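# Move desk items onto closet shelves, then close closet

## Task

Transfer every object currently on the desk onto the closet's shelves and close the closet door completely, then release everything and back the robot away. The robot must not tip over or finish leaning, and nothing may count as placed or closed if it only stays that way because the robot is holding it.

## Robot and tools

ROBOT. TidyBot++: one mobile base (0.54 m long, 0.50 m wide, 0.38 m tall) on four driven casters, carrying a single seven-joint arm with a two-finger gripper. The shoulder sits 0.12 m ahead of the base centre, 0.68 m off the floor. Cameras: base_camera (fixed on the base, 644x364) and wrist_camera (fisheye on the hand, 644x476, looks along the hand). Occasionally a loose object gets a short shove from outside.

FRAMES. Base frame: origin on the floor below the base centre, x ahead, y to the left, z up. hand_pose is reported in it: the point halfway between the finger pads; its z axis runs out along the fingers and the fingers move along its y axis. Odometry frame = base frame as it was when the scene began. base_odometry heading is positive leftward, -3.142 to 3.142; it counts wheel rotation, so slip looks like travel, and it drifts a few cm and several degrees over ~30 moves. base_tilt is in degrees, forward/right positive when leaning that way, with a fixed bias near 1 degree.

execute_actions. Argument "actions": a list holding one action or none (none just reports state and images). An action may contain:
- "base": exactly one key. translate_m = straight drive, metres, forward positive, -2 to 2. strafe_m = sideways slide, metres, left positive, -2 to 2. rotate_rad = turn in place, radians, counter-clockwise from above positive, -6.3 to 6.3. All three are offsets from where the base last reported itself, not poses.
- "joints": absolute targets keyed by name, radians except the gripper. joint_1_rad (any angle; whole arm about vertical, positive = clockwise from above, opposite to rotate_rad), joint_2_rad shoulder -2.249 to 2.249, joint_3_rad (any angle; upper-arm twist), joint_4_rad elbow -2.579 to 2.579, joint_5_rad (any angle; forearm twist), joint_6_rad wrist -2.099 to 2.099, joint_7_rad (any angle; hand twist, positive counter-clockwise from above when pointing down; at 1.57 fingers open left/right). gripper_pos 0 (open, ~85 mm gap) to 1 (closed); gap ≈ 85*(1-gripper_pos) mm. Done tolerances: ±0.039 for joints 1-4, ±0.056 for 5-7, ±0.03 gripper. Continuous joints go the short way; to go further, step under half a turn per action.
- "speeds": optional lower top speeds for this action: translate_m/strafe_m 0.05-0.5 m/s, rotate_rad 0.1-1.57 rad/s (the maxima are defaults).
Motions in one action begin together. An action lasts at most 15 s; a base move needing over 8.667 s at its speed is refused. Unknown keys or out-of-range values reject the whole call with no motion. Omitted joints or base may keep pushing toward earlier targets. "cameras": list of base_camera, wrist_camera or all; omitted/null/["all"] gives both, [] gives none. Images are taken at the end of the call; the "pictures" line gives their order.

wait: {"seconds": 0-10}; commands nothing, returns state and images. zoom_image: {"camera", "region": [x0,y0,x1,y1]} in pixels of that camera's latest full image, at most 504x504. finished_scene: {"scene": n}; irreversible, reports success; the goal must hold stably when called.

ARM GEOMETRY. Upper arm 0.42 m, forearm 0.31 m, hand 0.31 m to the hand point. With joint_1=0, joint_3=3.14, joint_5=0 (near the start) the arm moves in the base's x-z plane; angles from vertical, positive leaning forward: upper = j2, forearm = j2-j4, hand = j2-j4-j6. Reach forward = Σ length·sin(angle), height above shoulder = Σ length·cos(angle). Joints 1-4 move up to 1.39 rad/s, 5-7 up to 1.22. The arm starts folded, hand down, sticking out up to 0.08 m ahead of the base, elbow up to 1.15 m high. A downward-pointing hand reaches about 0.94 m high at most, only near the base. Closed fingertips extend ~20 mm past the hand point.

RESULTS. base_status/joint_status: "done" (base: wheels turned the full amount, even if slipping or blocked), "off_target" (rested away from target, may still push), "contact_stop"/"time_out" (target dropped, holding in place; base contact_stop only after reaching target then being pushed). "joint command not followed" + "cause:" means the self-collision check withheld arm targets (gripper still moves); such joints show "not_followed" and may be retried each action until valid targets arrive. No check prevents hitting the base. on_its_own lists uncommanded motion. Gripper closed at 1: "done" = empty or very thin item, "off_target" = something is held. motor_effort: percent of max, sign toward higher joint values, bracket = peak during last action; biased and noisy. "ARM HIT" = hard contact with base or itself. Motor temperatures are listed per joint.

ACCURACY. Friction leaves joints slightly off even when "all done"; resending the same value does nothing. Fix by sending last command + (wanted - read). hand_pose itself may be 1-2 cm off; trust images. A held load makes the arm sag (more when stretched); never command a joint to its current reading while holding. Camera calibrations are given in base-frame terms; wrist-camera pose error grows with arm errors.

AVOID. Driving while the arm is caught on something high (~0.8 m+) can tip the robot; horizontal force on a raised hand can lift wheels; backing off or retracting the arm relieves a lean. Torque faults (joints 1-4 over 104.5 N m, 5-7 over 51.3 N m; warnings at 56.7 / 29.4) freeze the arm and gripper for 10 s and skip the rest of the call; base keeps moving. Blocked base keeps shoving until timeout. Motor heat from holding loads: warning at 60 °C, at 75 °C the arm goes limp and sinks ("limit_stop_at_motor_heat"); resend targets after. The robot holds the last command while you compose replies. Avoid dropping, slipping, slamming or forceful pushes.

Each tool is called after ">>>" by a JSON object that holds its "fn" and its "kwargs", one argument or row to a line.

## Session

>>> {"fn": "execute_actions", "kwargs": {
  "actions": []
}}

Scene clock: 0.00 s.
Motor temperatures (°C, as the motors report them): [23 25 19 20 23 32 32]
base_odometry: x=+0.000 y=+0.000 heading=+0.000 (m, m, rad; odometry frame)
base_tilt: forward=-0.1 right=+0.3 (deg)
base_status: not commanded
joint_positions: joint_1_rad=+0.020 joint_2_rad=-0.358 joint_3_rad=+3.144 joint_4_rad=-2.534 joint_5_rad=+0.012 joint_6_rad=-0.840 joint_7_rad=+1.611 gripper_pos=+0.000
joint_status: not commanded
motor_effort: joint_1_rad=-1 joint_2_rad=-2 joint_3_rad=+0 joint_4_rad=+12 joint_5_rad=+0 joint_6_rad=+1 joint_7_rad=-1 (%)
hand_pose: x=+0.2689 y=-0.0049 z=+0.5882 quat_wxyz=(+0.006, +0.998, +0.012, +0.063) (m; base frame)
pictures: base_camera, wrist_camera
Images, in order (width x height): base_camera 644x364, wrist_camera 644x476.

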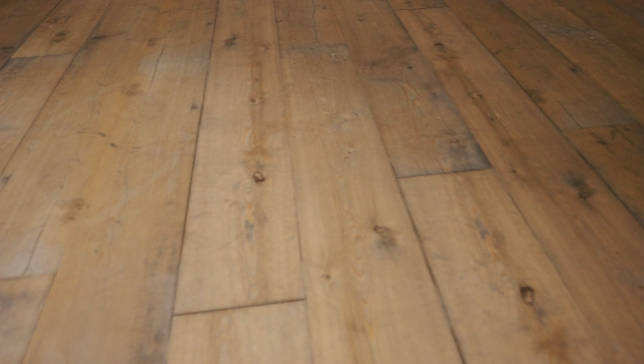

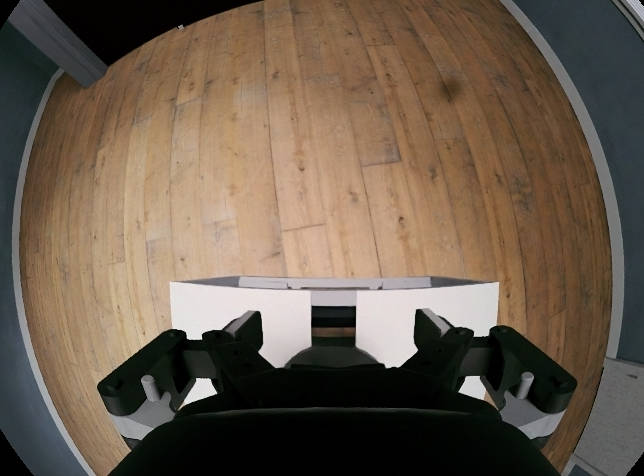

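>>> {"fn": "execute_actions", "kwargs": {
  "actions": [
    {"joints":{"joint_6_rad":0.3,"joint_4_rad":-2.2,"joint_1_rad":-0.4}}
  ],
  "cameras": ["wrist_camera"]
}}

>>> {"fn": "execute_actions", "kwargs": {
  "actions": [
    {"joints":{"joint_1_rad":1.7}}
  ],
  "cameras": ["wrist_camera"]
}}

Scene clock: 4.80 s.
Motor temperatures (°C, as the motors report them): [23 25 19 20 23 32 32]
base_odometry: x=+0.000 y=+0.000 heading=+0.000 (m, m, rad; odometry frame)
base_tilt: forward=-0.1 right=+0.3 (deg)
base_status: not commanded
joint_positions: joint_1_rad=-0.375 joint_2_rad=-0.358 joint_3_rad=+3.144 joint_4_rad=-2.212 joint_5_rad=+0.012 joint_6_rad=+0.269 joint_7_rad=+1.611 gripper_pos=+0.000
joint_status: all done
motor_effort: joint_1_rad=-1(1) joint_2_rad=-9(9) joint_3_rad=+0(1) joint_4_rad=+19(19) joint_5_rad=+0(0) joint_6_rad=+9(10) joint_7_rad=+0(1) (%)
hand_pose: x=+0.5518 y=+0.1715 z=+0.9836 quat_wxyz=(-0.114, +0.696, +0.151, +0.693) (m; base frame)
pictures: wrist_camera
camera_calibration (this result's frames):
wrist_camera: T_world_to_cam=[[0.398372, -0.917013, 0.019664, -0.0820629], [-0.0178449, -0.0291833, -0.999415, 1.04991], [0.91705, 0.397788, -0.0279898, -0.41292], [0, 0, 0, 1]] pos_world=[0.430096, 0.119642, 1.03935]
Images, in order (width x height): wrist_camera 644x476.

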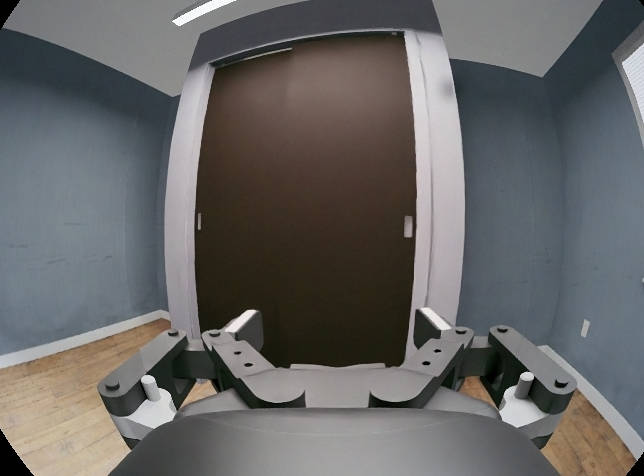

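Scene clock: 8.00 s.
Motor temperatures (°C, as the motors report them): [23 25 19 20 23 32 32]
base_odometry: x=+0.000 y=+0.000 heading=+0.000 (m, m, rad; odometry frame)
base_tilt: forward=-0.2 right=+0.3 (deg)
base_status: not commanded
joint_positions: joint_1_rad=+1.675 joint_2_rad=-0.358 joint_3_rad=+3.144 joint_4_rad=-2.212 joint_5_rad=+0.012 joint_6_rad=+0.269 joint_7_rad=+1.611 gripper_pos=+0.000
joint_status: all done
motor_effort: joint_1_rad=-1(0) joint_2_rad=-9(9) joint_3_rad=+0(1) joint_4_rad=+19(18) joint_5_rad=-1(0) joint_6_rad=+9(9) joint_7_rad=-1(1) (%)
hand_pose: x=+0.0714 y=-0.4631 z=+0.9836 quat_wxyz=(+0.533, +0.490, -0.517, +0.457) (m; base frame)
pictures: wrist_camera
camera_calibration (this result's frames):
wrist_camera: T_world_to_cam=[[-0.997366, 0.0698142, 0.0196643, 0.0840296], [-0.0176538, 0.0292993, -0.999415, 1.04989], [-0.0703495, -0.99713, -0.0279897, -0.29542], [0, 0, 0, 1]] pos_world=[0.0815602, -0.331199, 1.03935]
Images, in order (width x height): wrist_camera 644x476.

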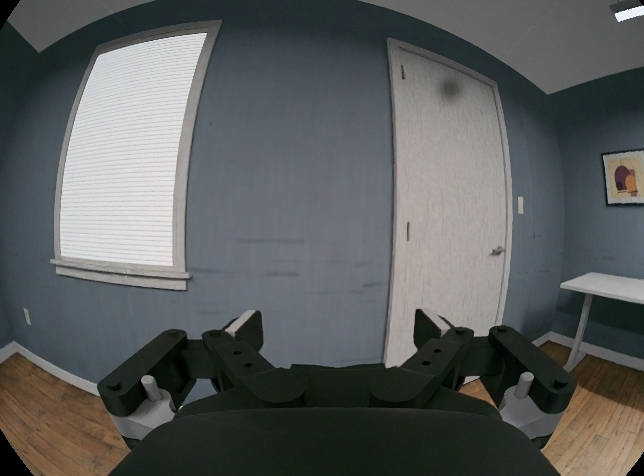

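>>> {"fn": "execute_actions", "kwargs": {
  "actions": [
    {"base":{"strafe_m":0.3},"joints":{"joint_1_rad":3.1}}
  ],
  "cameras": ["wrist_camera"]
}}

>>> {"fn": "zoom_image", "kwargs": {
  "camera": "wrist_camera",
  "region": [170,180,490,340]
}}

>>> {"fn": "execute_actions", "kwargs": {
  "actions": [
    {"base":{"translate_m":0.55},"joints":{"joint_1_rad":0.0,"joint_7_rad":1.57}}
  ]
}}

Scene clock: 17.10 s.
Motor temperatures (°C, as the motors report them): [23 25 19 21 23 32 32]
base_odometry: x=+0.000 y=+0.300 heading=+0.000 (m, m, rad; odometry frame)
base_tilt: forward=-0.2 right=+0.3 (deg)
base_status: done
joint_positions: joint_1_rad=+3.075 joint_2_rad=-0.361 joint_3_rad=+3.145 joint_4_rad=-2.212 joint_5_rad=+0.012 joint_6_rad=+0.269 joint_7_rad=+1.611 gripper_pos=+0.000
joint_status: all done
motor_effort: joint_1_rad=-1(2) joint_2_rad=-8(11) joint_3_rad=+0(2) joint_4_rad=+19(19) joint_5_rad=+0(1) joint_6_rad=+9(9) joint_7_rad=-1(0) (%)
hand_pose: x=-0.3447 y=-0.0316 z=+0.9848 quat_wxyz=(+0.703, +0.042, -0.710, +0.006) (m; base frame)
pictures: wrist_camera
camera_calibration (this result's frames):
wrist_camera: T_world_to_cam=[[-0.100468, 0.994746, 0.0196746, -0.0227084], [0.0233592, 0.0221275, -0.999482, 1.04506], [-0.994666, -0.0999562, -0.0254595, -0.187153], [0, 0, 0, 1]] pos_world=[-0.212848, -0.0192425, 1.0402]
Images, in order (width x height): wrist_camera 644x476.

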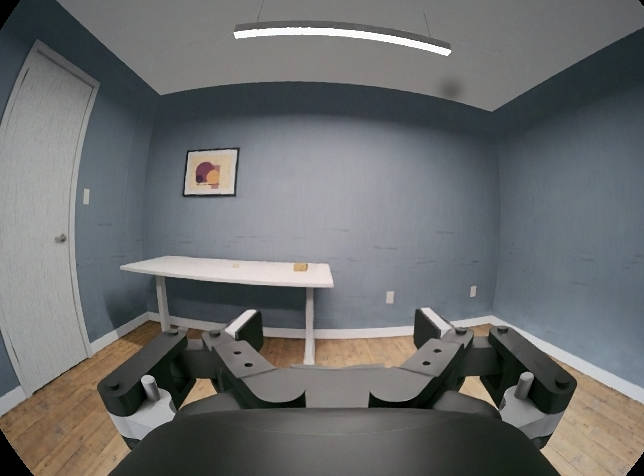

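Region (170, 180, 490, 340) of wrist_camera's 644x476 image, scaled by 1.575.

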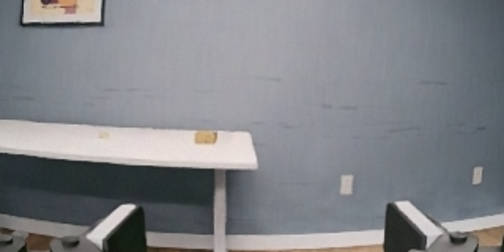

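Scene clock: 21.00 s.
Motor temperatures (°C, as the motors report them): [23 25 19 21 23 32 32]
base_odometry: x=+0.550 y=+0.301 heading=+0.001 (m, m, rad; odometry frame)
base_tilt: forward=-0.2 right=+0.3 (deg)
base_status: done
joint_positions: joint_1_rad=+0.025 joint_2_rad=-0.360 joint_3_rad=+3.145 joint_4_rad=-2.212 joint_5_rad=+0.012 joint_6_rad=+0.269 joint_7_rad=+1.611 gripper_pos=+0.000
joint_status: all done
motor_effort: joint_1_rad=-1(3) joint_2_rad=-8(11) joint_3_rad=+0(1) joint_4_rad=+18(19) joint_5_rad=+0(1) joint_6_rad=+9(9) joint_7_rad=-1(1) (%)
hand_pose: x=+0.5838 y=-0.0109 z=+0.9845 quat_wxyz=(+0.026, +0.711, +0.009, +0.702) (m; base frame)
pictures: base_camera, wrist_camera
camera_calibration (this result's frames):
wrist_camera: T_world_to_cam=[[0.00915465, -0.999765, 0.0196547, -0.0357399], [-0.0258076, -0.0198852, -0.999469, 1.0509], [0.999625, 0.00864255, -0.0259836, -0.424118], [0, 0, 0, 1]] pos_world=[0.451408, -0.0111688, 1.04002]
Images, in order (width x height): base_camera 644x364, wrist_camera 644x476.

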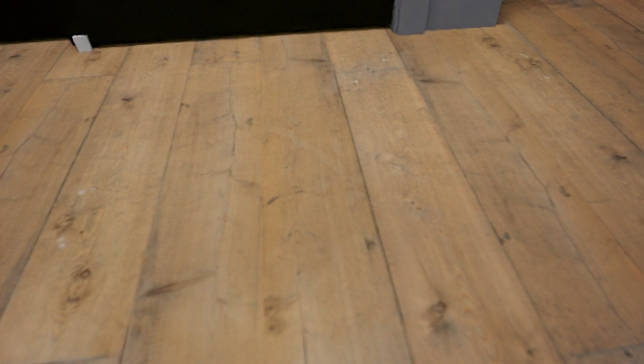

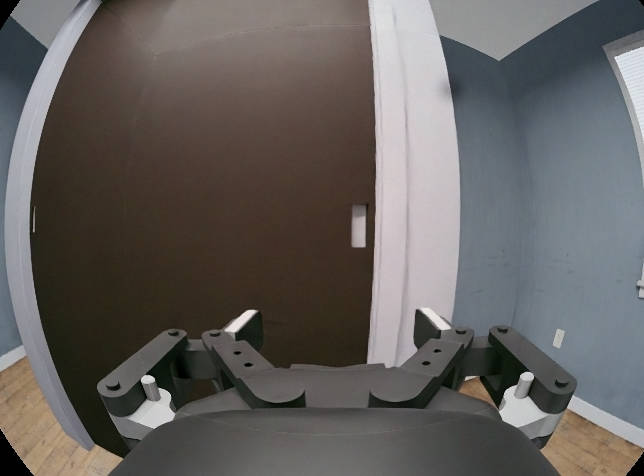

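>>> {"fn": "execute_actions", "kwargs": {
  "actions": [
    {"base":{"rotate_rad":0.14},"joints":{"joint_4_rad":-2.04,"joint_6_rad":0.09,"gripper_pos":1,"joint_7_rad":1.53}}
  ],
  "cameras": []
}}

>>> {"fn": "execute_actions", "kwargs": {
  "actions": [
    {"base":{"strafe_m":-0.186}}
  ],
  "cameras": []
}}

>>> {"fn": "execute_actions", "kwargs": {
  "actions": [
    {"base":{"translate_m":0.27}}
  ]
}}

Scene clock: 29.37 s.
Motor temperatures (°C, as the motors report them): [23 25 19 21 23 33 32]
base_odometry: x=+0.550 y=+0.301 heading=+0.141 (m, m, rad; odometry frame)
base_tilt: forward=-0.2 right=+0.3 (deg)
base_status: done
joint_positions: joint_1_rad=+0.019 joint_2_rad=-0.360 joint_3_rad=+3.143 joint_4_rad=-2.056 joint_5_rad=+0.012 joint_6_rad=+0.132 joint_7_rad=+1.574 gripper_pos=+0.999
joint_status: all done
motor_effort: joint_1_rad=-1(0) joint_2_rad=-8(9) joint_3_rad=+0(1) joint_4_rad=+19(21) joint_5_rad=-1(1) joint_6_rad=+9(10) joint_7_rad=-1(1) (%)
hand_pose: x=+0.5938 y=-0.0080 z=+1.0385 quat_wxyz=(+0.012, +0.705, -0.001, +0.709) (m; base frame)
pictures: none
No camera images: the call's "cameras" was empty. Leave "cameras" out to get every camera's image.

Scene clock: 30.97 s.
Motor temperatures (°C, as the motors report them): [23 25 19 21 23 33 32]
base_odometry: x=+0.576 y=+0.116 heading=+0.142 (m, m, rad; odometry frame)
base_tilt: forward=-0.2 right=+0.3 (deg)
base_status: done
joint_positions: joint_1_rad=+0.019 joint_2_rad=-0.360 joint_3_rad=+3.146 joint_4_rad=-2.056 joint_5_rad=+0.012 joint_6_rad=+0.132 joint_7_rad=+1.574 gripper_pos=+0.999
joint_status: not commanded
motor_effort: joint_1_rad=-1(0) joint_2_rad=-9(11) joint_3_rad=+0(2) joint_4_rad=+19(20) joint_5_rad=+0(1) joint_6_rad=+9(10) joint_7_rad=-1(1) (%)
hand_pose: x=+0.5938 y=-0.0097 z=+1.0384 quat_wxyz=(+0.013, +0.705, -0.002, +0.709) (m; base frame)
pictures: none
No camera images: the call's "cameras" was empty. Leave "cameras" out to get every camera's image.

Scene clock: 32.80 s.
Motor temperatures (°C, as the motors report them): [23 25 19 21 23 33 32]
base_odometry: x=+0.844 y=+0.154 heading=+0.141 (m, m, rad; odometry frame)
base_tilt: forward=-0.1 right=+0.4 (deg)
base_status: done
joint_positions: joint_1_rad=+0.019 joint_2_rad=-0.353 joint_3_rad=+3.146 joint_4_rad=-2.056 joint_5_rad=+0.012 joint_6_rad=+0.130 joint_7_rad=+1.574 gripper_pos=+0.999
joint_status: not commanded
motor_effort: joint_1_rad=-1(0) joint_2_rad=-10(13) joint_3_rad=+0(0) joint_4_rad=+19(20) joint_5_rad=+0(0) joint_6_rad=+9(10) joint_7_rad=-1(1) (%)
hand_pose: x=+0.5964 y=-0.0097 z=+1.0346 quat_wxyz=(+0.013, +0.708, -0.003, +0.706) (m; base frame)
pictures: base_camera, wrist_camera
camera_calibration (this result's frames):
wrist_camera: T_world_to_cam=[[0.0119065, -0.999794, -0.0164657, 0.0000561979], [-0.014755, 0.0162894, -0.999758, 1.09534], [0.99982, 0.0121466, -0.014558, -0.44729], [0, 0, 0, 1]] pos_world=[0.463371, -0.0123532, 1.08857]
Images, in order (width x height): base_camera 644x364, wrist_camera 644x476.

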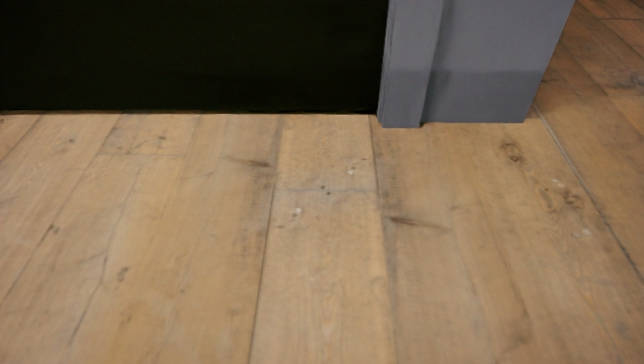

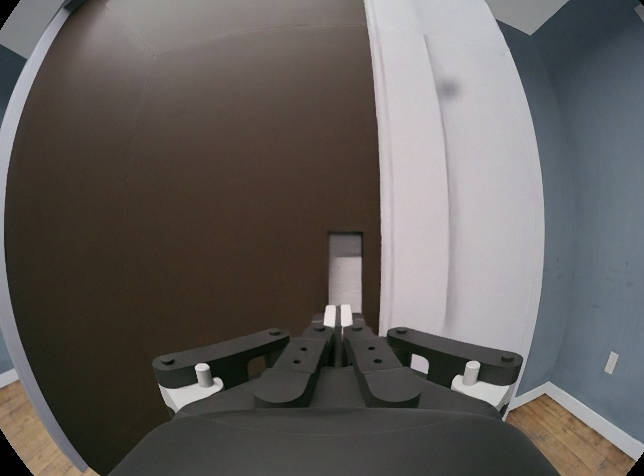

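>>> {"fn": "execute_actions", "kwargs": {
  "actions": [
    {"base":{"strafe_m":-0.01}}
  ],
  "cameras": []
}}

>>> {"fn": "execute_actions", "kwargs": {
  "actions": [
    {"base":{"translate_m":0.09},"speeds":{"translate_m":0.08}}
  ],
  "cameras": ["wrist_camera"]
}}

>>> {"fn": "execute_actions", "kwargs": {
  "actions": [
    {"base":{"strafe_m":0.08},"speeds":{"strafe_m":0.08}}
  ]
}}

Scene clock: 37.83 s.
Motor temperatures (°C, as the motors report them): [23 25 19 21 23 33 32]
base_odometry: x=+0.845 y=+0.144 heading=+0.142 (m, m, rad; odometry frame)
base_tilt: forward=-0.1 right=+0.3 (deg)
base_status: done
joint_positions: joint_1_rad=+0.019 joint_2_rad=-0.353 joint_3_rad=+3.146 joint_4_rad=-2.056 joint_5_rad=+0.012 joint_6_rad=+0.130 joint_7_rad=+1.574 gripper_pos=+0.999
joint_status: not commanded
motor_effort: joint_1_rad=-1(0) joint_2_rad=-9(10) joint_3_rad=-1(2) joint_4_rad=+19(19) joint_5_rad=+0(1) joint_6_rad=+9(9) joint_7_rad=+0(1) (%)
hand_pose: x=+0.5964 y=-0.0096 z=+1.0346 quat_wxyz=(+0.013, +0.708, -0.002, +0.706) (m; base frame)
pictures: none
No camera images: the call's "cameras" was empty. Leave "cameras" out to get every camera's image.

Scene clock: 39.50 s.
Motor temperatures (°C, as the motors report them): [23 25 19 21 23 33 32]
base_odometry: x=+0.935 y=+0.157 heading=+0.141 (m, m, rad; odometry frame)
base_tilt: forward=-0.1 right=+0.3 (deg)
base_status: done
joint_positions: joint_1_rad=+0.019 joint_2_rad=-0.356 joint_3_rad=+3.146 joint_4_rad=-2.056 joint_5_rad=+0.012 joint_6_rad=+0.130 joint_7_rad=+1.574 gripper_pos=+0.999
joint_status: not commanded
motor_effort: joint_1_rad=-1(0) joint_2_rad=-9(12) joint_3_rad=+0(1) joint_4_rad=+19(20) joint_5_rad=+0(1) joint_6_rad=+9(9) joint_7_rad=-1(1) (%)
hand_pose: x=+0.5955 y=-0.0096 z=+1.0358 quat_wxyz=(+0.013, +0.707, -0.002, +0.707) (m; base frame)
pictures: wrist_camera
camera_calibration (this result's frames):
wrist_camera: T_world_to_cam=[[0.0121011, -0.999792, -0.0163988, -0.0000095355], [-0.0122905, 0.01625, -0.999792, 1.09511], [0.999851, 0.0123001, -0.0120914, -0.448912], [0, 0, 0, 1]] pos_world=[0.462305, -0.0122834, 1.08946]
Images, in order (width x height): wrist_camera 644x476.

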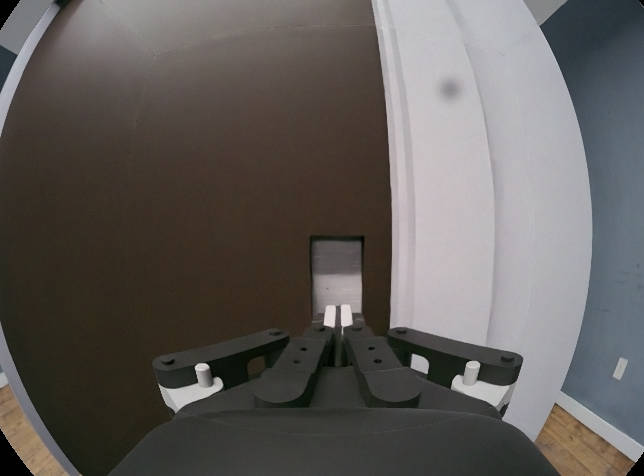

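Scene clock: 41.03 s.
Motor temperatures (°C, as the motors report them): [23 25 19 21 23 33 32]
base_odometry: x=+0.923 y=+0.236 heading=+0.141 (m, m, rad; odometry frame)
base_tilt: forward=-0.1 right=+0.3 (deg)
base_status: done
joint_positions: joint_1_rad=+0.019 joint_2_rad=-0.356 joint_3_rad=+3.146 joint_4_rad=-2.056 joint_5_rad=+0.012 joint_6_rad=+0.130 joint_7_rad=+1.574 gripper_pos=+0.999
joint_status: not commanded
motor_effort: joint_1_rad=-1(0) joint_2_rad=-9(10) joint_3_rad=+0(2) joint_4_rad=+19(20) joint_5_rad=-1(1) joint_6_rad=+9(9) joint_7_rad=-1(0) (%)
hand_pose: x=+0.5955 y=-0.0095 z=+1.0358 quat_wxyz=(+0.013, +0.707, -0.002, +0.707) (m; base frame)
pictures: base_camera, wrist_camera
camera_calibration (this result's frames):
wrist_camera: T_world_to_cam=[[0.0122404, -0.999791, -0.0163472, -0.0000611409], [-0.0123001, 0.0161967, -0.999793, 1.09511], [0.999849, 0.0124389, -0.0120993, -0.448903], [0, 0, 0, 1]] pos_world=[0.462306, -0.0122144, 1.08945]
Images, in order (width x height): base_camera 644x364, wrist_camera 644x476.

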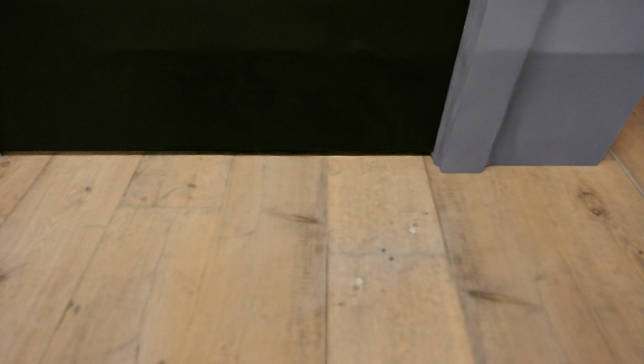

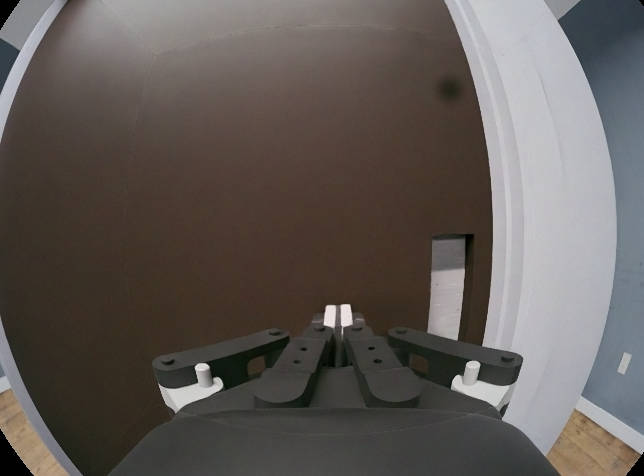

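>>> {"fn": "execute_actions", "kwargs": {
  "actions": [
    {"base":{"strafe_m":-0.08}}
  ],
  "cameras": []
}}

>>> {"fn": "execute_actions", "kwargs": {
  "actions": [
    {"base":{"translate_m":0.025},"speeds":{"translate_m":0.05}}
  ],
  "cameras": ["wrist_camera"]
}}

>>> {"fn": "execute_actions", "kwargs": {
  "actions": [
    {"base":{"strafe_m":0.1},"speeds":{"strafe_m":0.08}}
  ]
}}

Scene clock: 45.17 s.
Motor temperatures (°C, as the motors report them): [23 25 19 21 23 32 32]
base_odometry: x=+0.935 y=+0.157 heading=+0.141 (m, m, rad; odometry frame)
base_tilt: forward=-0.1 right=+0.3 (deg)
base_status: done
joint_positions: joint_1_rad=+0.019 joint_2_rad=-0.356 joint_3_rad=+3.147 joint_4_rad=-2.056 joint_5_rad=+0.012 joint_6_rad=+0.130 joint_7_rad=+1.574 gripper_pos=+0.999
joint_status: not commanded
motor_effort: joint_1_rad=-1(0) joint_2_rad=-10(11) joint_3_rad=+0(2) joint_4_rad=+19(20) joint_5_rad=+0(0) joint_6_rad=+9(10) joint_7_rad=+0(0) (%)
hand_pose: x=+0.5955 y=-0.0099 z=+1.0357 quat_wxyz=(+0.013, +0.707, -0.003, +0.707) (m; base frame)
pictures: none
No camera images: the call's "cameras" was empty. Leave "cameras" out to get every camera's image.

Scene clock: 46.20 s.
Motor temperatures (°C, as the motors report them): [23 25 19 21 23 32 32]
base_odometry: x=+0.960 y=+0.161 heading=+0.141 (m, m, rad; odometry frame)
base_tilt: forward=-0.1 right=+0.4 (deg)
base_status: done
joint_positions: joint_1_rad=+0.018 joint_2_rad=-0.362 joint_3_rad=+3.146 joint_4_rad=-2.056 joint_5_rad=+0.012 joint_6_rad=+0.127 joint_7_rad=+1.574 gripper_pos=+0.999
joint_status: not commanded
motor_effort: joint_1_rad=-1(1) joint_2_rad=-9(11) joint_3_rad=+0(2) joint_4_rad=+19(23) joint_5_rad=-1(0) joint_6_rad=+9(11) joint_7_rad=-1(1) (%)
hand_pose: x=+0.5931 y=-0.0093 z=+1.0383 quat_wxyz=(+0.012, +0.705, -0.002, +0.709) (m; base frame)
pictures: wrist_camera
camera_calibration (this result's frames):
wrist_camera: T_world_to_cam=[[0.0127073, -0.999787, -0.0162798, -0.000122768], [-0.00802635, 0.0161786, -0.999837, 1.0951], [0.999887, 0.0128359, -0.00781905, -0.450997], [0, 0, 0, 1]] pos_world=[0.459737, -0.012051, 1.0914]
Images, in order (width x height): wrist_camera 644x476.

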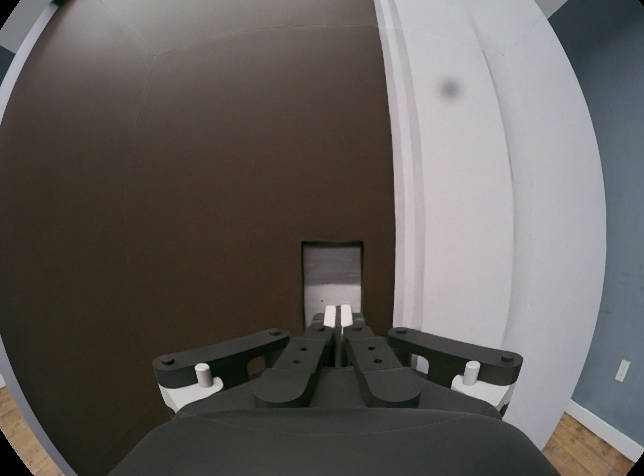

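Scene clock: 48.00 s.
Motor temperatures (°C, as the motors report them): [23 25 19 21 23 32 32]
base_odometry: x=+0.946 y=+0.260 heading=+0.141 (m, m, rad; odometry frame)
base_tilt: forward=-0.2 right=+0.3 (deg)
base_status: done
joint_positions: joint_1_rad=+0.018 joint_2_rad=-0.366 joint_3_rad=+3.160 joint_4_rad=-2.056 joint_5_rad=+0.012 joint_6_rad=+0.122 joint_7_rad=+1.574 gripper_pos=+0.999
joint_status: not commanded
motor_effort: joint_1_rad=-2(8) joint_2_rad=-5(9) joint_3_rad=-1(8) joint_4_rad=+22(22) joint_5_rad=+0(1) joint_6_rad=+11(11) joint_7_rad=-1(1) (%)
hand_pose: x=+0.5917 y=-0.0171 z=+1.0385 quat_wxyz=(+0.015, +0.706, -0.009, +0.708) (m; base frame)
pictures: base_camera, wrist_camera
camera_calibration (this result's frames):
wrist_camera: T_world_to_cam=[[-0.000249665, -0.999776, -0.0211762, 0.00484402], [-0.00920543, 0.0211776, -0.999733, 1.09609], [0.999958, -0.0000546627, -0.00920865, -0.448284], [0, 0, 0, 1]] pos_world=[0.458356, -0.018394, 1.09177]
Images, in order (width x height): base_camera 644x364, wrist_camera 644x476.

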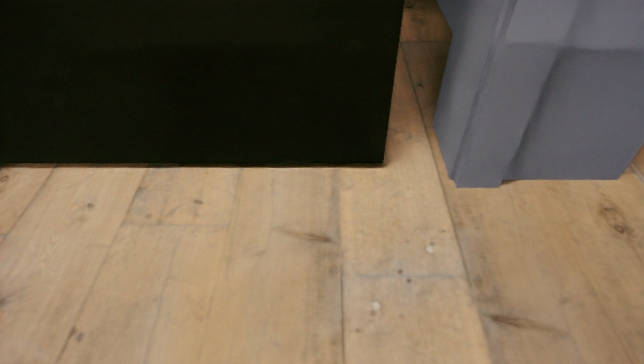

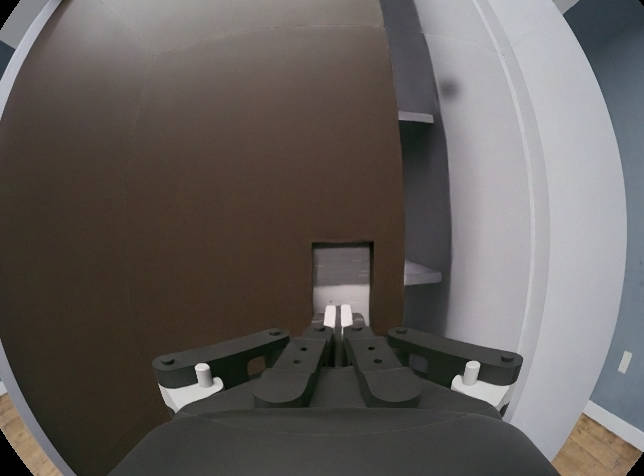

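>>> {"fn": "execute_actions", "kwargs": {
  "actions": [
    {"base":{"translate_m":-0.006}}
  ],
  "cameras": []
}}

>>> {"fn": "execute_actions", "kwargs": {
  "actions": [
    {"base":{"strafe_m":0.4},"speeds":{"strafe_m":0.15}}
  ],
  "cameras": []
}}

>>> {"fn": "execute_actions", "kwargs": {
  "actions": [
    {"base":{"translate_m":-0.15}}
  ],
  "cameras": []
}}

>>> {"fn": "execute_actions", "kwargs": {
  "actions": [
    {"base":{"strafe_m":-0.3},"joints":{"gripper_pos":0,"joint_6_rad":-0.3}}
  ]
}}

Scene clock: 52.93 s.
Motor temperatures (°C, as the motors report them): [23 25 19 21 23 32 32]
base_odometry: x=+0.940 y=+0.259 heading=+0.141 (m, m, rad; odometry frame)
base_tilt: forward=-0.2 right=+0.3 (deg)
base_status: done
joint_positions: joint_1_rad=+0.018 joint_2_rad=-0.361 joint_3_rad=+3.157 joint_4_rad=-2.053 joint_5_rad=+0.012 joint_6_rad=+0.122 joint_7_rad=+1.574 gripper_pos=+0.999
joint_status: not commanded
motor_effort: joint_1_rad=-1(2) joint_2_rad=-8(11) joint_3_rad=+0(1) joint_4_rad=+20(21) joint_5_rad=+0(1) joint_6_rad=+9(10) joint_7_rad=-1(1) (%)
hand_pose: x=+0.5935 y=-0.0158 z=+1.0376 quat_wxyz=(+0.015, +0.707, -0.007, +0.707) (m; base frame)
pictures: none
No camera images: the call's "cameras" was empty. Leave "cameras" out to get every camera's image.

Scene clock: 56.30 s.
Motor temperatures (°C, as the motors report them): [23 25 19 21 23 32 32]
base_odometry: x=+0.883 y=+0.655 heading=+0.141 (m, m, rad; odometry frame)
base_tilt: forward=-0.1 right=+0.3 (deg)
base_status: done
joint_positions: joint_1_rad=+0.024 joint_2_rad=-0.384 joint_3_rad=+3.154 joint_4_rad=-2.055 joint_5_rad=+0.012 joint_6_rad=+0.097 joint_7_rad=+1.574 gripper_pos=+0.999
joint_status: not commanded
motor_effort: joint_1_rad=-2(11) joint_2_rad=-1(9) joint_3_rad=-1(12) joint_4_rad=+25(26) joint_5_rad=+0(0) joint_6_rad=+14(15) joint_7_rad=-1(1) (%)
hand_pose: x=+0.5855 y=-0.0165 z=+1.0397 quat_wxyz=(+0.016, +0.708, -0.008, +0.706) (m; base frame)
pictures: none
No camera images: the call's "cameras" was empty. Leave "cameras" out to get every camera's image.

Scene clock: 57.77 s.
Motor temperatures (°C, as the motors report them): [23 25 19 21 23 32 32]
base_odometry: x=+0.735 y=+0.634 heading=+0.141 (m, m, rad; odometry frame)
base_tilt: forward=-0.2 right=+0.3 (deg)
base_status: done
joint_positions: joint_1_rad=+0.024 joint_2_rad=-0.362 joint_3_rad=+3.154 joint_4_rad=-2.041 joint_5_rad=+0.012 joint_6_rad=+0.097 joint_7_rad=+1.574 gripper_pos=+0.999
joint_status: not commanded
motor_effort: joint_1_rad=-1(2) joint_2_rad=-9(13) joint_3_rad=+0(1) joint_4_rad=+19(24) joint_5_rad=-1(0) joint_6_rad=+9(13) joint_7_rad=-1(0) (%)
hand_pose: x=+0.5937 y=-0.0164 z=+1.0377 quat_wxyz=(+0.016, +0.711, -0.008, +0.703) (m; base frame)
pictures: none
No camera images: the call's "cameras" was empty. Leave "cameras" out to get every camera's image.

Scene clock: 59.70 s.
Motor temperatures (°C, as the motors report them): [23 25 19 21 23 32 32]
base_odometry: x=+0.777 y=+0.337 heading=+0.141 (m, m, rad; odometry frame)
base_tilt: forward=-0.1 right=+0.4 (deg)
base_status: done
joint_positions: joint_1_rad=+0.023 joint_2_rad=-0.360 joint_3_rad=+3.151 joint_4_rad=-2.042 joint_5_rad=+0.012 joint_6_rad=-0.280 joint_7_rad=+1.574 gripper_pos=+0.000
joint_status: all done
motor_effort: joint_1_rad=-1(2) joint_2_rad=-9(10) joint_3_rad=+0(1) joint_4_rad=+19(21) joint_5_rad=-1(1) joint_6_rad=+8(10) joint_7_rad=+0(1) (%)
hand_pose: x=+0.5707 y=-0.0150 z=+0.9222 quat_wxyz=(+0.013, +0.831, -0.009, +0.556) (m; base frame)
pictures: base_camera, wrist_camera
camera_calibration (this result's frames):
wrist_camera: T_world_to_cam=[[-0.0101465, -0.999532, -0.0288608, 0.0172433], [-0.392419, 0.0305271, -0.91928, 1.12422], [0.919731, 0.00199802, -0.392545, -0.0290349], [0, 0, 0, 1]] pos_world=[0.468043, -0.0170259, 1.02257]
Images, in order (width x height): base_camera 644x364, wrist_camera 644x476.

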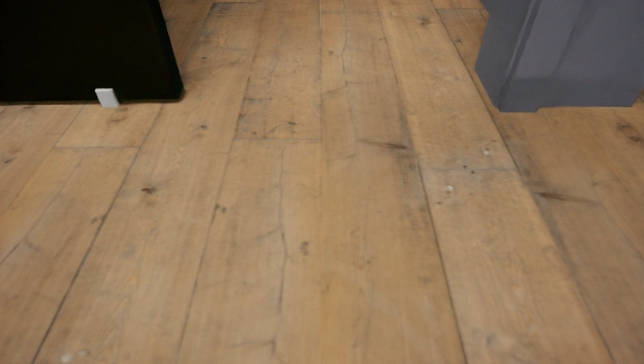

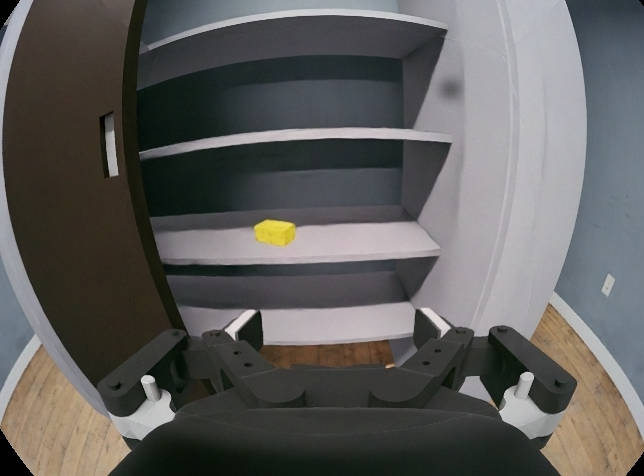

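>>> {"fn": "execute_actions", "kwargs": {
  "actions": [
    {"base":{"rotate_rad":-3.115},"joints":{"joint_6_rad":-0.6,"joint_4_rad":-1.8}}
  ],
  "cameras": []
}}

>>> {"fn": "execute_actions", "kwargs": {
  "actions": [
    {"base":{"translate_m":1.85}}
  ]
}}

Scene clock: 70.57 s.
Motor temperatures (°C, as the motors report them): [23 25 19 21 23 32 32]
base_odometry: x=+0.777 y=+0.337 heading=-2.974 (m, m, rad; odometry frame)
base_tilt: forward=-0.1 right=+0.3 (deg)
base_status: done
joint_positions: joint_1_rad=+0.022 joint_2_rad=-0.360 joint_3_rad=+3.149 joint_4_rad=-1.818 joint_5_rad=+0.012 joint_6_rad=-0.556 joint_7_rad=+1.574 gripper_pos=+0.000
joint_status: all done
motor_effort: joint_1_rad=-1(2) joint_2_rad=-8(11) joint_3_rad=+0(1) joint_4_rad=+19(19) joint_5_rad=-1(1) joint_6_rad=+8(9) joint_7_rad=+0(1) (%)
hand_pose: x=+0.5644 y=-0.0144 z=+0.9777 quat_wxyz=(+0.013, +0.845, -0.009, +0.534) (m; base frame)
pictures: none
No camera images: the call's "cameras" was empty. Leave "cameras" out to get every camera's image.

Scene clock: 75.63 s.
Motor temperatures (°C, as the motors report them): [23 25 19 21 23 32 32]
base_odometry: x=-1.048 y=+0.030 heading=-2.975 (m, m, rad; odometry frame)
base_tilt: forward=-0.1 right=+0.3 (deg)
base_status: done
joint_positions: joint_1_rad=+0.022 joint_2_rad=-0.357 joint_3_rad=+3.149 joint_4_rad=-1.817 joint_5_rad=+0.012 joint_6_rad=-0.560 joint_7_rad=+1.574 gripper_pos=+0.000
joint_status: not commanded
motor_effort: joint_1_rad=-1(1) joint_2_rad=-8(11) joint_3_rad=+0(0) joint_4_rad=+18(19) joint_5_rad=+0(0) joint_6_rad=+8(9) joint_7_rad=-1(1) (%)
hand_pose: x=+0.5646 y=-0.0144 z=+0.9754 quat_wxyz=(+0.013, +0.847, -0.009, +0.531) (m; base frame)
pictures: base_camera, wrist_camera
camera_calibration (this result's frames):
wrist_camera: T_world_to_cam=[[-0.0119984, -0.999497, -0.0293611, 0.0208767], [-0.445693, 0.0316308, -0.894627, 1.17673], [0.895105, 0.00235194, -0.445848, 0.0633622], [0, 0, 0, 1]] pos_world=[0.467994, -0.0165037, 1.0816]
Images, in order (width x height): base_camera 644x364, wrist_camera 644x476.

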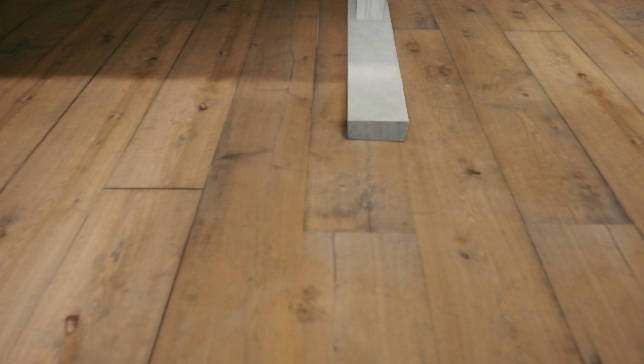

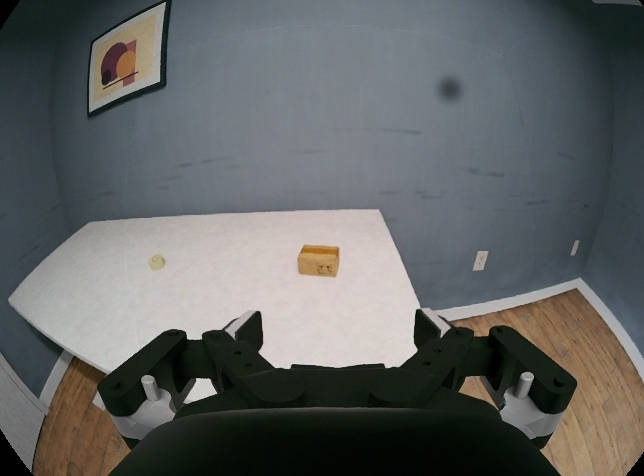

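>>> {"fn": "execute_actions", "kwargs": {
  "actions": [
    {"base":{"strafe_m":-0.65},"joints":{"joint_1_rad":-1.6,"joint_6_rad":-0.8}}
  ],
  "cameras": []
}}

>>> {"fn": "execute_actions", "kwargs": {
  "actions": [
    {"base":{"translate_m":0.86}}
  ]
}}

Scene clock: 83.60 s.
Motor temperatures (°C, as the motors report them): [23 25 19 21 23 32 32]
base_odometry: x=-1.156 y=+0.671 heading=-2.974 (m, m, rad; odometry frame)
base_tilt: forward=-0.2 right=+0.3 (deg)
base_status: done
joint_positions: joint_1_rad=-1.575 joint_2_rad=-0.358 joint_3_rad=+3.149 joint_4_rad=-1.817 joint_5_rad=+0.012 joint_6_rad=-0.756 joint_7_rad=+1.574 gripper_pos=+0.000
joint_status: all done
motor_effort: joint_1_rad=-1(1) joint_2_rad=-8(9) joint_3_rad=+0(2) joint_4_rad=+19(18) joint_5_rad=+0(0) joint_6_rad=+7(8) joint_7_rad=-1(0) (%)
hand_pose: x=+0.1221 y=+0.4140 z=+0.9241 quat_wxyz=(-0.312, +0.631, +0.634, +0.320) (m; base frame)
pictures: none
No camera images: the call's "cameras" was empty. Leave "cameras" out to get every camera's image.

Scene clock: 86.70 s.
Motor temperatures (°C, as the motors report them): [23 25 19 21 23 32 32]
base_odometry: x=-2.004 y=+0.528 heading=-2.975 (m, m, rad; odometry frame)
base_tilt: forward=-0.1 right=+0.3 (deg)
base_status: done
joint_positions: joint_1_rad=-1.576 joint_2_rad=-0.358 joint_3_rad=+3.148 joint_4_rad=-1.817 joint_5_rad=+0.012 joint_6_rad=-0.758 joint_7_rad=+1.574 gripper_pos=+0.000
joint_status: not commanded
motor_effort: joint_1_rad=-1(0) joint_2_rad=-7(9) joint_3_rad=+0(2) joint_4_rad=+18(19) joint_5_rad=-1(0) joint_6_rad=+7(7) joint_7_rad=+0(1) (%)
hand_pose: x=+0.1212 y=+0.4137 z=+0.9236 quat_wxyz=(-0.311, +0.631, +0.635, +0.320) (m; base frame)
pictures: base_camera, wrist_camera
camera_calibration (this result's frames):
wrist_camera: T_world_to_cam=[[0.999465, 0.00812801, -0.0316846, -0.0953657], [-0.0200811, -0.61216, -0.790479, 1.0378], [-0.0258211, 0.790692, -0.61167, 0.37483], [0, 0, 0, 1]] pos_world=[0.125833, 0.339701, 1.04661]
Images, in order (width x height): base_camera 644x364, wrist_camera 644x476.

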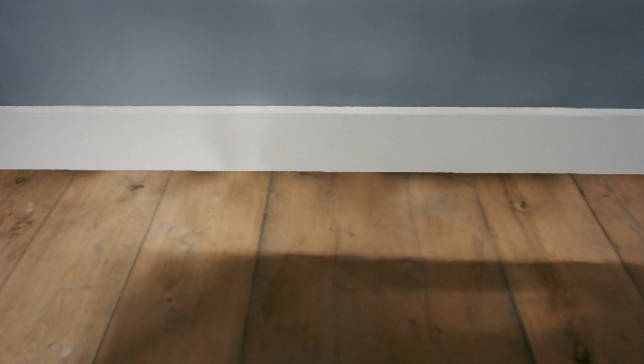

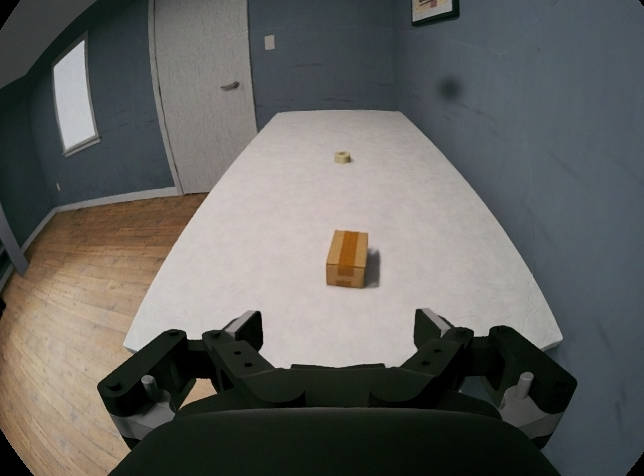

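>>> {"fn": "execute_actions", "kwargs": {
  "actions": [
    {"base":{"translate_m":-0.037},"joints":{"joint_1_rad":-1.45,"joint_2_rad":0.11,"joint_4_rad":-2.2,"joint_6_rad":0.36}}
  ],
  "cameras": ["wrist_camera"]
}}

Scene clock: 94.03 s.
Motor temperatures (°C, as the motors report them): [23 25 19 21 23 32 32]
base_odometry: x=-1.967 y=+0.534 heading=-2.974 (m, m, rad; odometry frame)
base_tilt: forward=-0.1 right=+0.3 (deg)
base_status: done
joint_positions: joint_1_rad=-1.477 joint_2_rad=+0.109 joint_3_rad=+3.144 joint_4_rad=-2.181 joint_5_rad=+0.012 joint_6_rad=+0.320 joint_7_rad=+1.574 gripper_pos=+0.000
joint_status: all done
motor_effort: joint_1_rad=-1(0) joint_2_rad=-22(23) joint_3_rad=-1(2) joint_4_rad=+16(19) joint_5_rad=-1(2) joint_6_rad=+8(9) joint_7_rad=-1(1) (%)
hand_pose: x=+0.1710 y=+0.5668 z=+0.7723 quat_wxyz=(-0.370, +0.612, +0.566, +0.411) (m; base frame)
pictures: wrist_camera
camera_calibration (this result's frames):
wrist_camera: T_world_to_cam=[[0.997318, -0.0674388, -0.0284384, -0.110467], [-0.0529781, -0.397093, -0.916248, 0.99378], [0.050498, 0.915297, -0.3996, -0.0849701], [0, 0, 0, 1]] pos_world=[0.167111, 0.464946, 0.873453]
Images, in order (width x height): wrist_camera 644x476.

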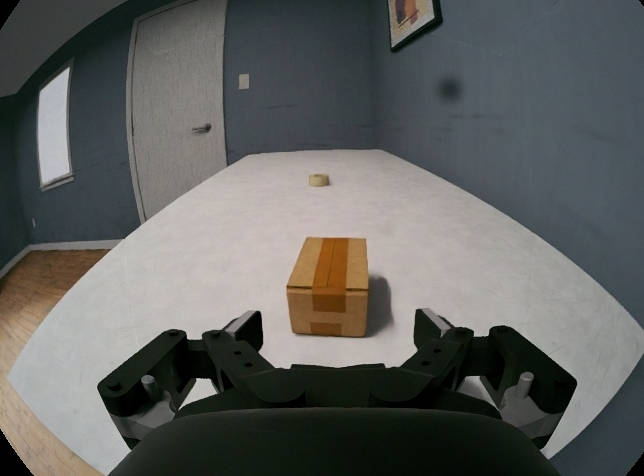

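>>> {"fn": "execute_actions", "kwargs": {
  "actions": [
    {"base":{"strafe_m":0.095},"speeds":{"strafe_m":0.1},"joints":{"joint_2_rad":0.18}}
  ],
  "cameras": ["wrist_camera"]
}}

>>> {"fn": "execute_actions", "kwargs": {
  "actions": [
    {"joints":{"gripper_pos":1}}
  ],
  "cameras": ["wrist_camera"]
}}

Scene clock: 98.77 s.
Motor temperatures (°C, as the motors report them): [23 25 19 21 23 33 32]
base_odometry: x=-1.952 y=+0.440 heading=-2.975 (m, m, rad; odometry frame)
base_tilt: forward=-0.2 right=+0.3 (deg)
base_status: done
joint_positions: joint_1_rad=-1.477 joint_2_rad=+0.179 joint_3_rad=+3.144 joint_4_rad=-2.183 joint_5_rad=+0.012 joint_6_rad=+0.320 joint_7_rad=+1.574 gripper_pos=+0.000
joint_status: all done
motor_effort: joint_1_rad=-1(1) joint_2_rad=-23(25) joint_3_rad=+0(0) joint_4_rad=+14(16) joint_5_rad=+0(0) joint_6_rad=+8(9) joint_7_rad=-1(1) (%)
hand_pose: x=+0.1714 y=+0.5709 z=+0.7312 quat_wxyz=(-0.350, +0.626, +0.579, +0.389) (m; base frame)
pictures: wrist_camera
camera_calibration (this result's frames):
wrist_camera: T_world_to_cam=[[0.997106, -0.0697417, -0.0302554, -0.109176], [-0.0591536, -0.46179, -0.885014, 0.972876], [0.0477507, 0.884243, -0.46458, -0.0394704], [0, 0, 0, 1]] pos_world=[0.168294, 0.476552, 0.839369]
Images, in order (width x height): wrist_camera 644x476.

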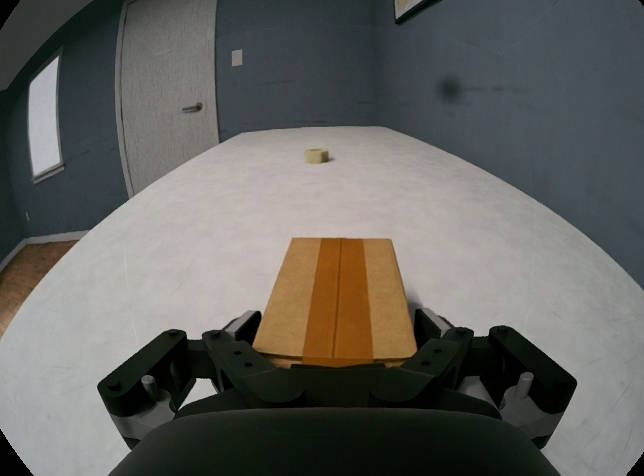

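Scene clock: 99.87 s.
Motor temperatures (°C, as the motors report them): [23 25 19 21 23 33 32]
base_odometry: x=-1.952 y=+0.440 heading=-2.975 (m, m, rad; odometry frame)
base_tilt: forward=-0.2 right=+0.3 (deg)
base_status: not commanded
joint_positions: joint_1_rad=-1.477 joint_2_rad=+0.178 joint_3_rad=+3.144 joint_4_rad=-2.183 joint_5_rad=+0.012 joint_6_rad=+0.323 joint_7_rad=+1.574 gripper_pos=+0.319
joint_status: gripper_pos off_target (ended at +0.319, target +1.000)
motor_effort: joint_1_rad=-1(1) joint_2_rad=-23(24) joint_3_rad=-1(1) joint_4_rad=+14(15) joint_5_rad=-1(0) joint_6_rad=+8(9) joint_7_rad=-1(1) (%)
hand_pose: x=+0.1715 y=+0.5712 z=+0.7319 quat_wxyz=(-0.350, +0.625, +0.578, +0.389) (m; base frame)
pictures: wrist_camera
camera_calibration (this result's frames):
wrist_camera: T_world_to_cam=[[0.99711, -0.0697112, -0.0302088, -0.109247], [-0.0589683, -0.45939, -0.886275, 0.973205], [0.0479057, 0.885495, -0.462173, -0.0418813], [0, 0, 0, 1]] pos_world=[0.168325, 0.47655, 0.839871]
Images, in order (width x height): wrist_camera 644x476.

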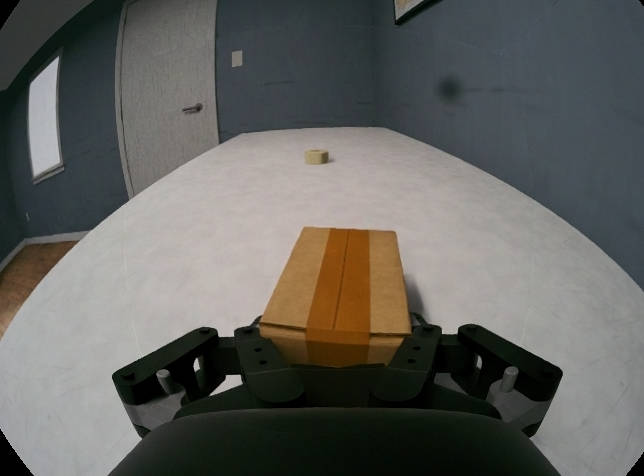

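>>> {"fn": "execute_actions", "kwargs": {
  "actions": [
    {"joints":{"joint_2_rad":0.0}}
  ],
  "cameras": []
}}

>>> {"fn": "execute_actions", "kwargs": {
  "actions": [
    {"base":{"translate_m":-2}}
  ],
  "cameras": []
}}

>>> {"fn": "execute_actions", "kwargs": {
  "actions": [
    {"base":{"strafe_m":0.63}}
  ],
  "cameras": []
}}

>>> {"fn": "execute_actions", "kwargs": {
  "actions": [
    {"base":{"rotate_rad":3.14},"joints":{"joint_1_rad":0.02,"joint_2_rad":0.33,"joint_4_rad":-1.77,"joint_6_rad":0.06}}
  ],
  "cameras": []
}}

>>> {"fn": "execute_actions", "kwargs": {
  "actions": [
    {"base":{"translate_m":0.75}}
  ]
}}

Scene clock: 107.97 s.
Motor temperatures (°C, as the motors report them): [23 25 19 21 23 33 32]
base_odometry: x=-1.952 y=+0.440 heading=-2.975 (m, m, rad; odometry frame)
base_tilt: forward=-0.2 right=+0.3 (deg)
base_status: not commanded
joint_positions: joint_1_rad=-1.477 joint_2_rad=+0.003 joint_3_rad=+3.144 joint_4_rad=-2.188 joint_5_rad=+0.012 joint_6_rad=+0.323 joint_7_rad=+1.574 gripper_pos=+0.319
joint_status: all done
motor_effort: joint_1_rad=-1(1) joint_2_rad=-20(27) joint_3_rad=+0(0) joint_4_rad=+17(17) joint_5_rad=+0(0) joint_6_rad=+9(10) joint_7_rad=-1(1) (%)
hand_pose: x=+0.1697 y=+0.5524 z=+0.8289 quat_wxyz=(-0.398, +0.590, +0.546, +0.442) (m; base frame)
pictures: none
No camera images: the call's "cameras" was empty. Leave "cameras" out to get every camera's image.

Scene clock: 113.33 s.
Motor temperatures (°C, as the motors report them): [23 25 19 21 23 33 32]
base_odometry: x=+0.020 y=+0.773 heading=-2.975 (m, m, rad; odometry frame)
base_tilt: forward=-0.2 right=+0.3 (deg)
base_status: done
joint_positions: joint_1_rad=-1.471 joint_2_rad=+0.003 joint_3_rad=+3.144 joint_4_rad=-2.188 joint_5_rad=+0.012 joint_6_rad=+0.323 joint_7_rad=+1.574 gripper_pos=+0.319
joint_status: not commanded
motor_effort: joint_1_rad=-1(1) joint_2_rad=-19(20) joint_3_rad=+0(2) joint_4_rad=+18(18) joint_5_rad=+0(0) joint_6_rad=+10(10) joint_7_rad=+0(1) (%)
hand_pose: x=+0.1728 y=+0.5521 z=+0.8289 quat_wxyz=(-0.396, +0.592, +0.544, +0.443) (m; base frame)
pictures: none
No camera images: the call's "cameras" was empty. Leave "cameras" out to get every camera's image.

Scene clock: 115.97 s.
Motor temperatures (°C, as the motors report them): [23 26 19 21 23 33 32]
base_odometry: x=+0.126 y=+0.151 heading=-2.974 (m, m, rad; odometry frame)
base_tilt: forward=-0.2 right=+0.3 (deg)
base_status: done
joint_positions: joint_1_rad=-1.471 joint_2_rad=+0.004 joint_3_rad=+3.144 joint_4_rad=-2.189 joint_5_rad=+0.012 joint_6_rad=+0.323 joint_7_rad=+1.574 gripper_pos=+0.319
joint_status: not commanded
motor_effort: joint_1_rad=-1(2) joint_2_rad=-20(23) joint_3_rad=-1(1) joint_4_rad=+18(18) joint_5_rad=-1(0) joint_6_rad=+10(10) joint_7_rad=-1(1) (%)
hand_pose: x=+0.1728 y=+0.5521 z=+0.8278 quat_wxyz=(-0.396, +0.592, +0.545, +0.443) (m; base frame)
pictures: none
No camera images: the call's "cameras" was empty. Leave "cameras" out to get every camera's image.

Scene clock: 119.60 s.
Motor temperatures (°C, as the motors report them): [23 26 19 21 23 33 32]
base_odometry: x=+0.125 y=+0.151 heading=+0.165 (m, m, rad; odometry frame)
base_tilt: forward=-0.1 right=+0.3 (deg)
base_status: done
joint_positions: joint_1_rad=-0.003 joint_2_rad=+0.331 joint_3_rad=+3.144 joint_4_rad=-1.795 joint_5_rad=+0.012 joint_6_rad=+0.099 joint_7_rad=+1.574 gripper_pos=+0.319
joint_status: all done
motor_effort: joint_1_rad=-1(2) joint_2_rad=-32(34) joint_3_rad=-1(3) joint_4_rad=+18(17) joint_5_rad=-1(0) joint_6_rad=+9(10) joint_7_rad=-1(1) (%)
hand_pose: x=+0.8025 y=+0.0023 z=+0.7767 quat_wxyz=(+0.004, +0.849, +0.008, +0.529) (m; base frame)
pictures: none
No camera images: the call's "cameras" was empty. Leave "cameras" out to get every camera's image.

Scene clock: 122.47 s.
Motor temperatures (°C, as the motors report them): [23 26 19 21 23 33 32]
base_odometry: x=+0.865 y=+0.276 heading=+0.166 (m, m, rad; odometry frame)
base_tilt: forward=-0.1 right=+0.3 (deg)
base_status: done
joint_positions: joint_1_rad=-0.003 joint_2_rad=+0.334 joint_3_rad=+3.144 joint_4_rad=-1.792 joint_5_rad=+0.012 joint_6_rad=+0.095 joint_7_rad=+1.574 gripper_pos=+0.319
joint_status: not commanded
motor_effort: joint_1_rad=-1(2) joint_2_rad=-32(35) joint_3_rad=+0(1) joint_4_rad=+18(18) joint_5_rad=-1(1) joint_6_rad=+9(10) joint_7_rad=-1(1) (%)
hand_pose: x=+0.8029 y=+0.0022 z=+0.7751 quat_wxyz=(+0.004, +0.850, +0.008, +0.527) (m; base frame)
pictures: base_camera, wrist_camera
camera_calibration (this result's frames):
wrist_camera: T_world_to_cam=[[0.0250593, -0.999298, -0.0278348, 0.00353498], [-0.456196, 0.0133442, -0.889779, 1.10799], [0.889527, 0.0349954, -0.455541, -0.22737], [0, 0, 0, 1]] pos_world=[0.707621, -0.00329584, 0.882385]
Images, in order (width x height): base_camera 644x364, wrist_camera 644x476.

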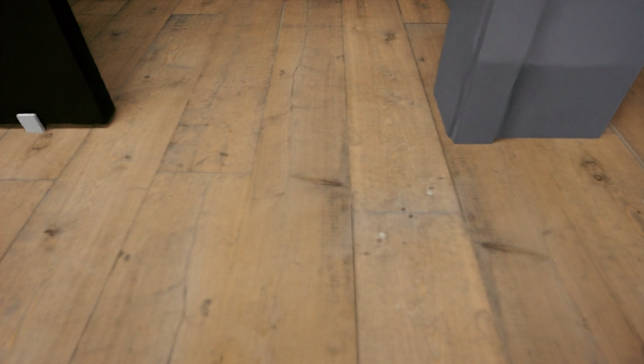

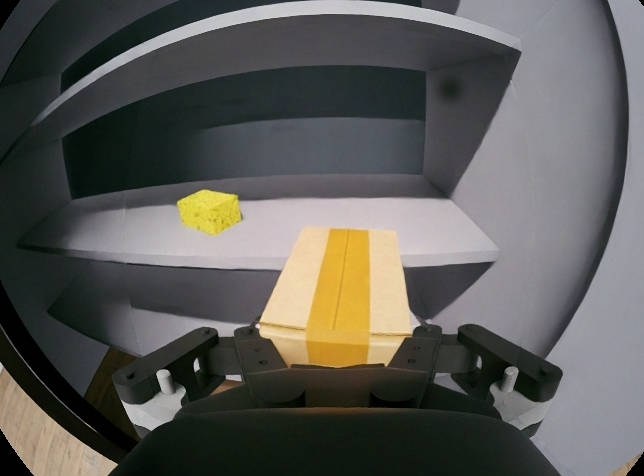

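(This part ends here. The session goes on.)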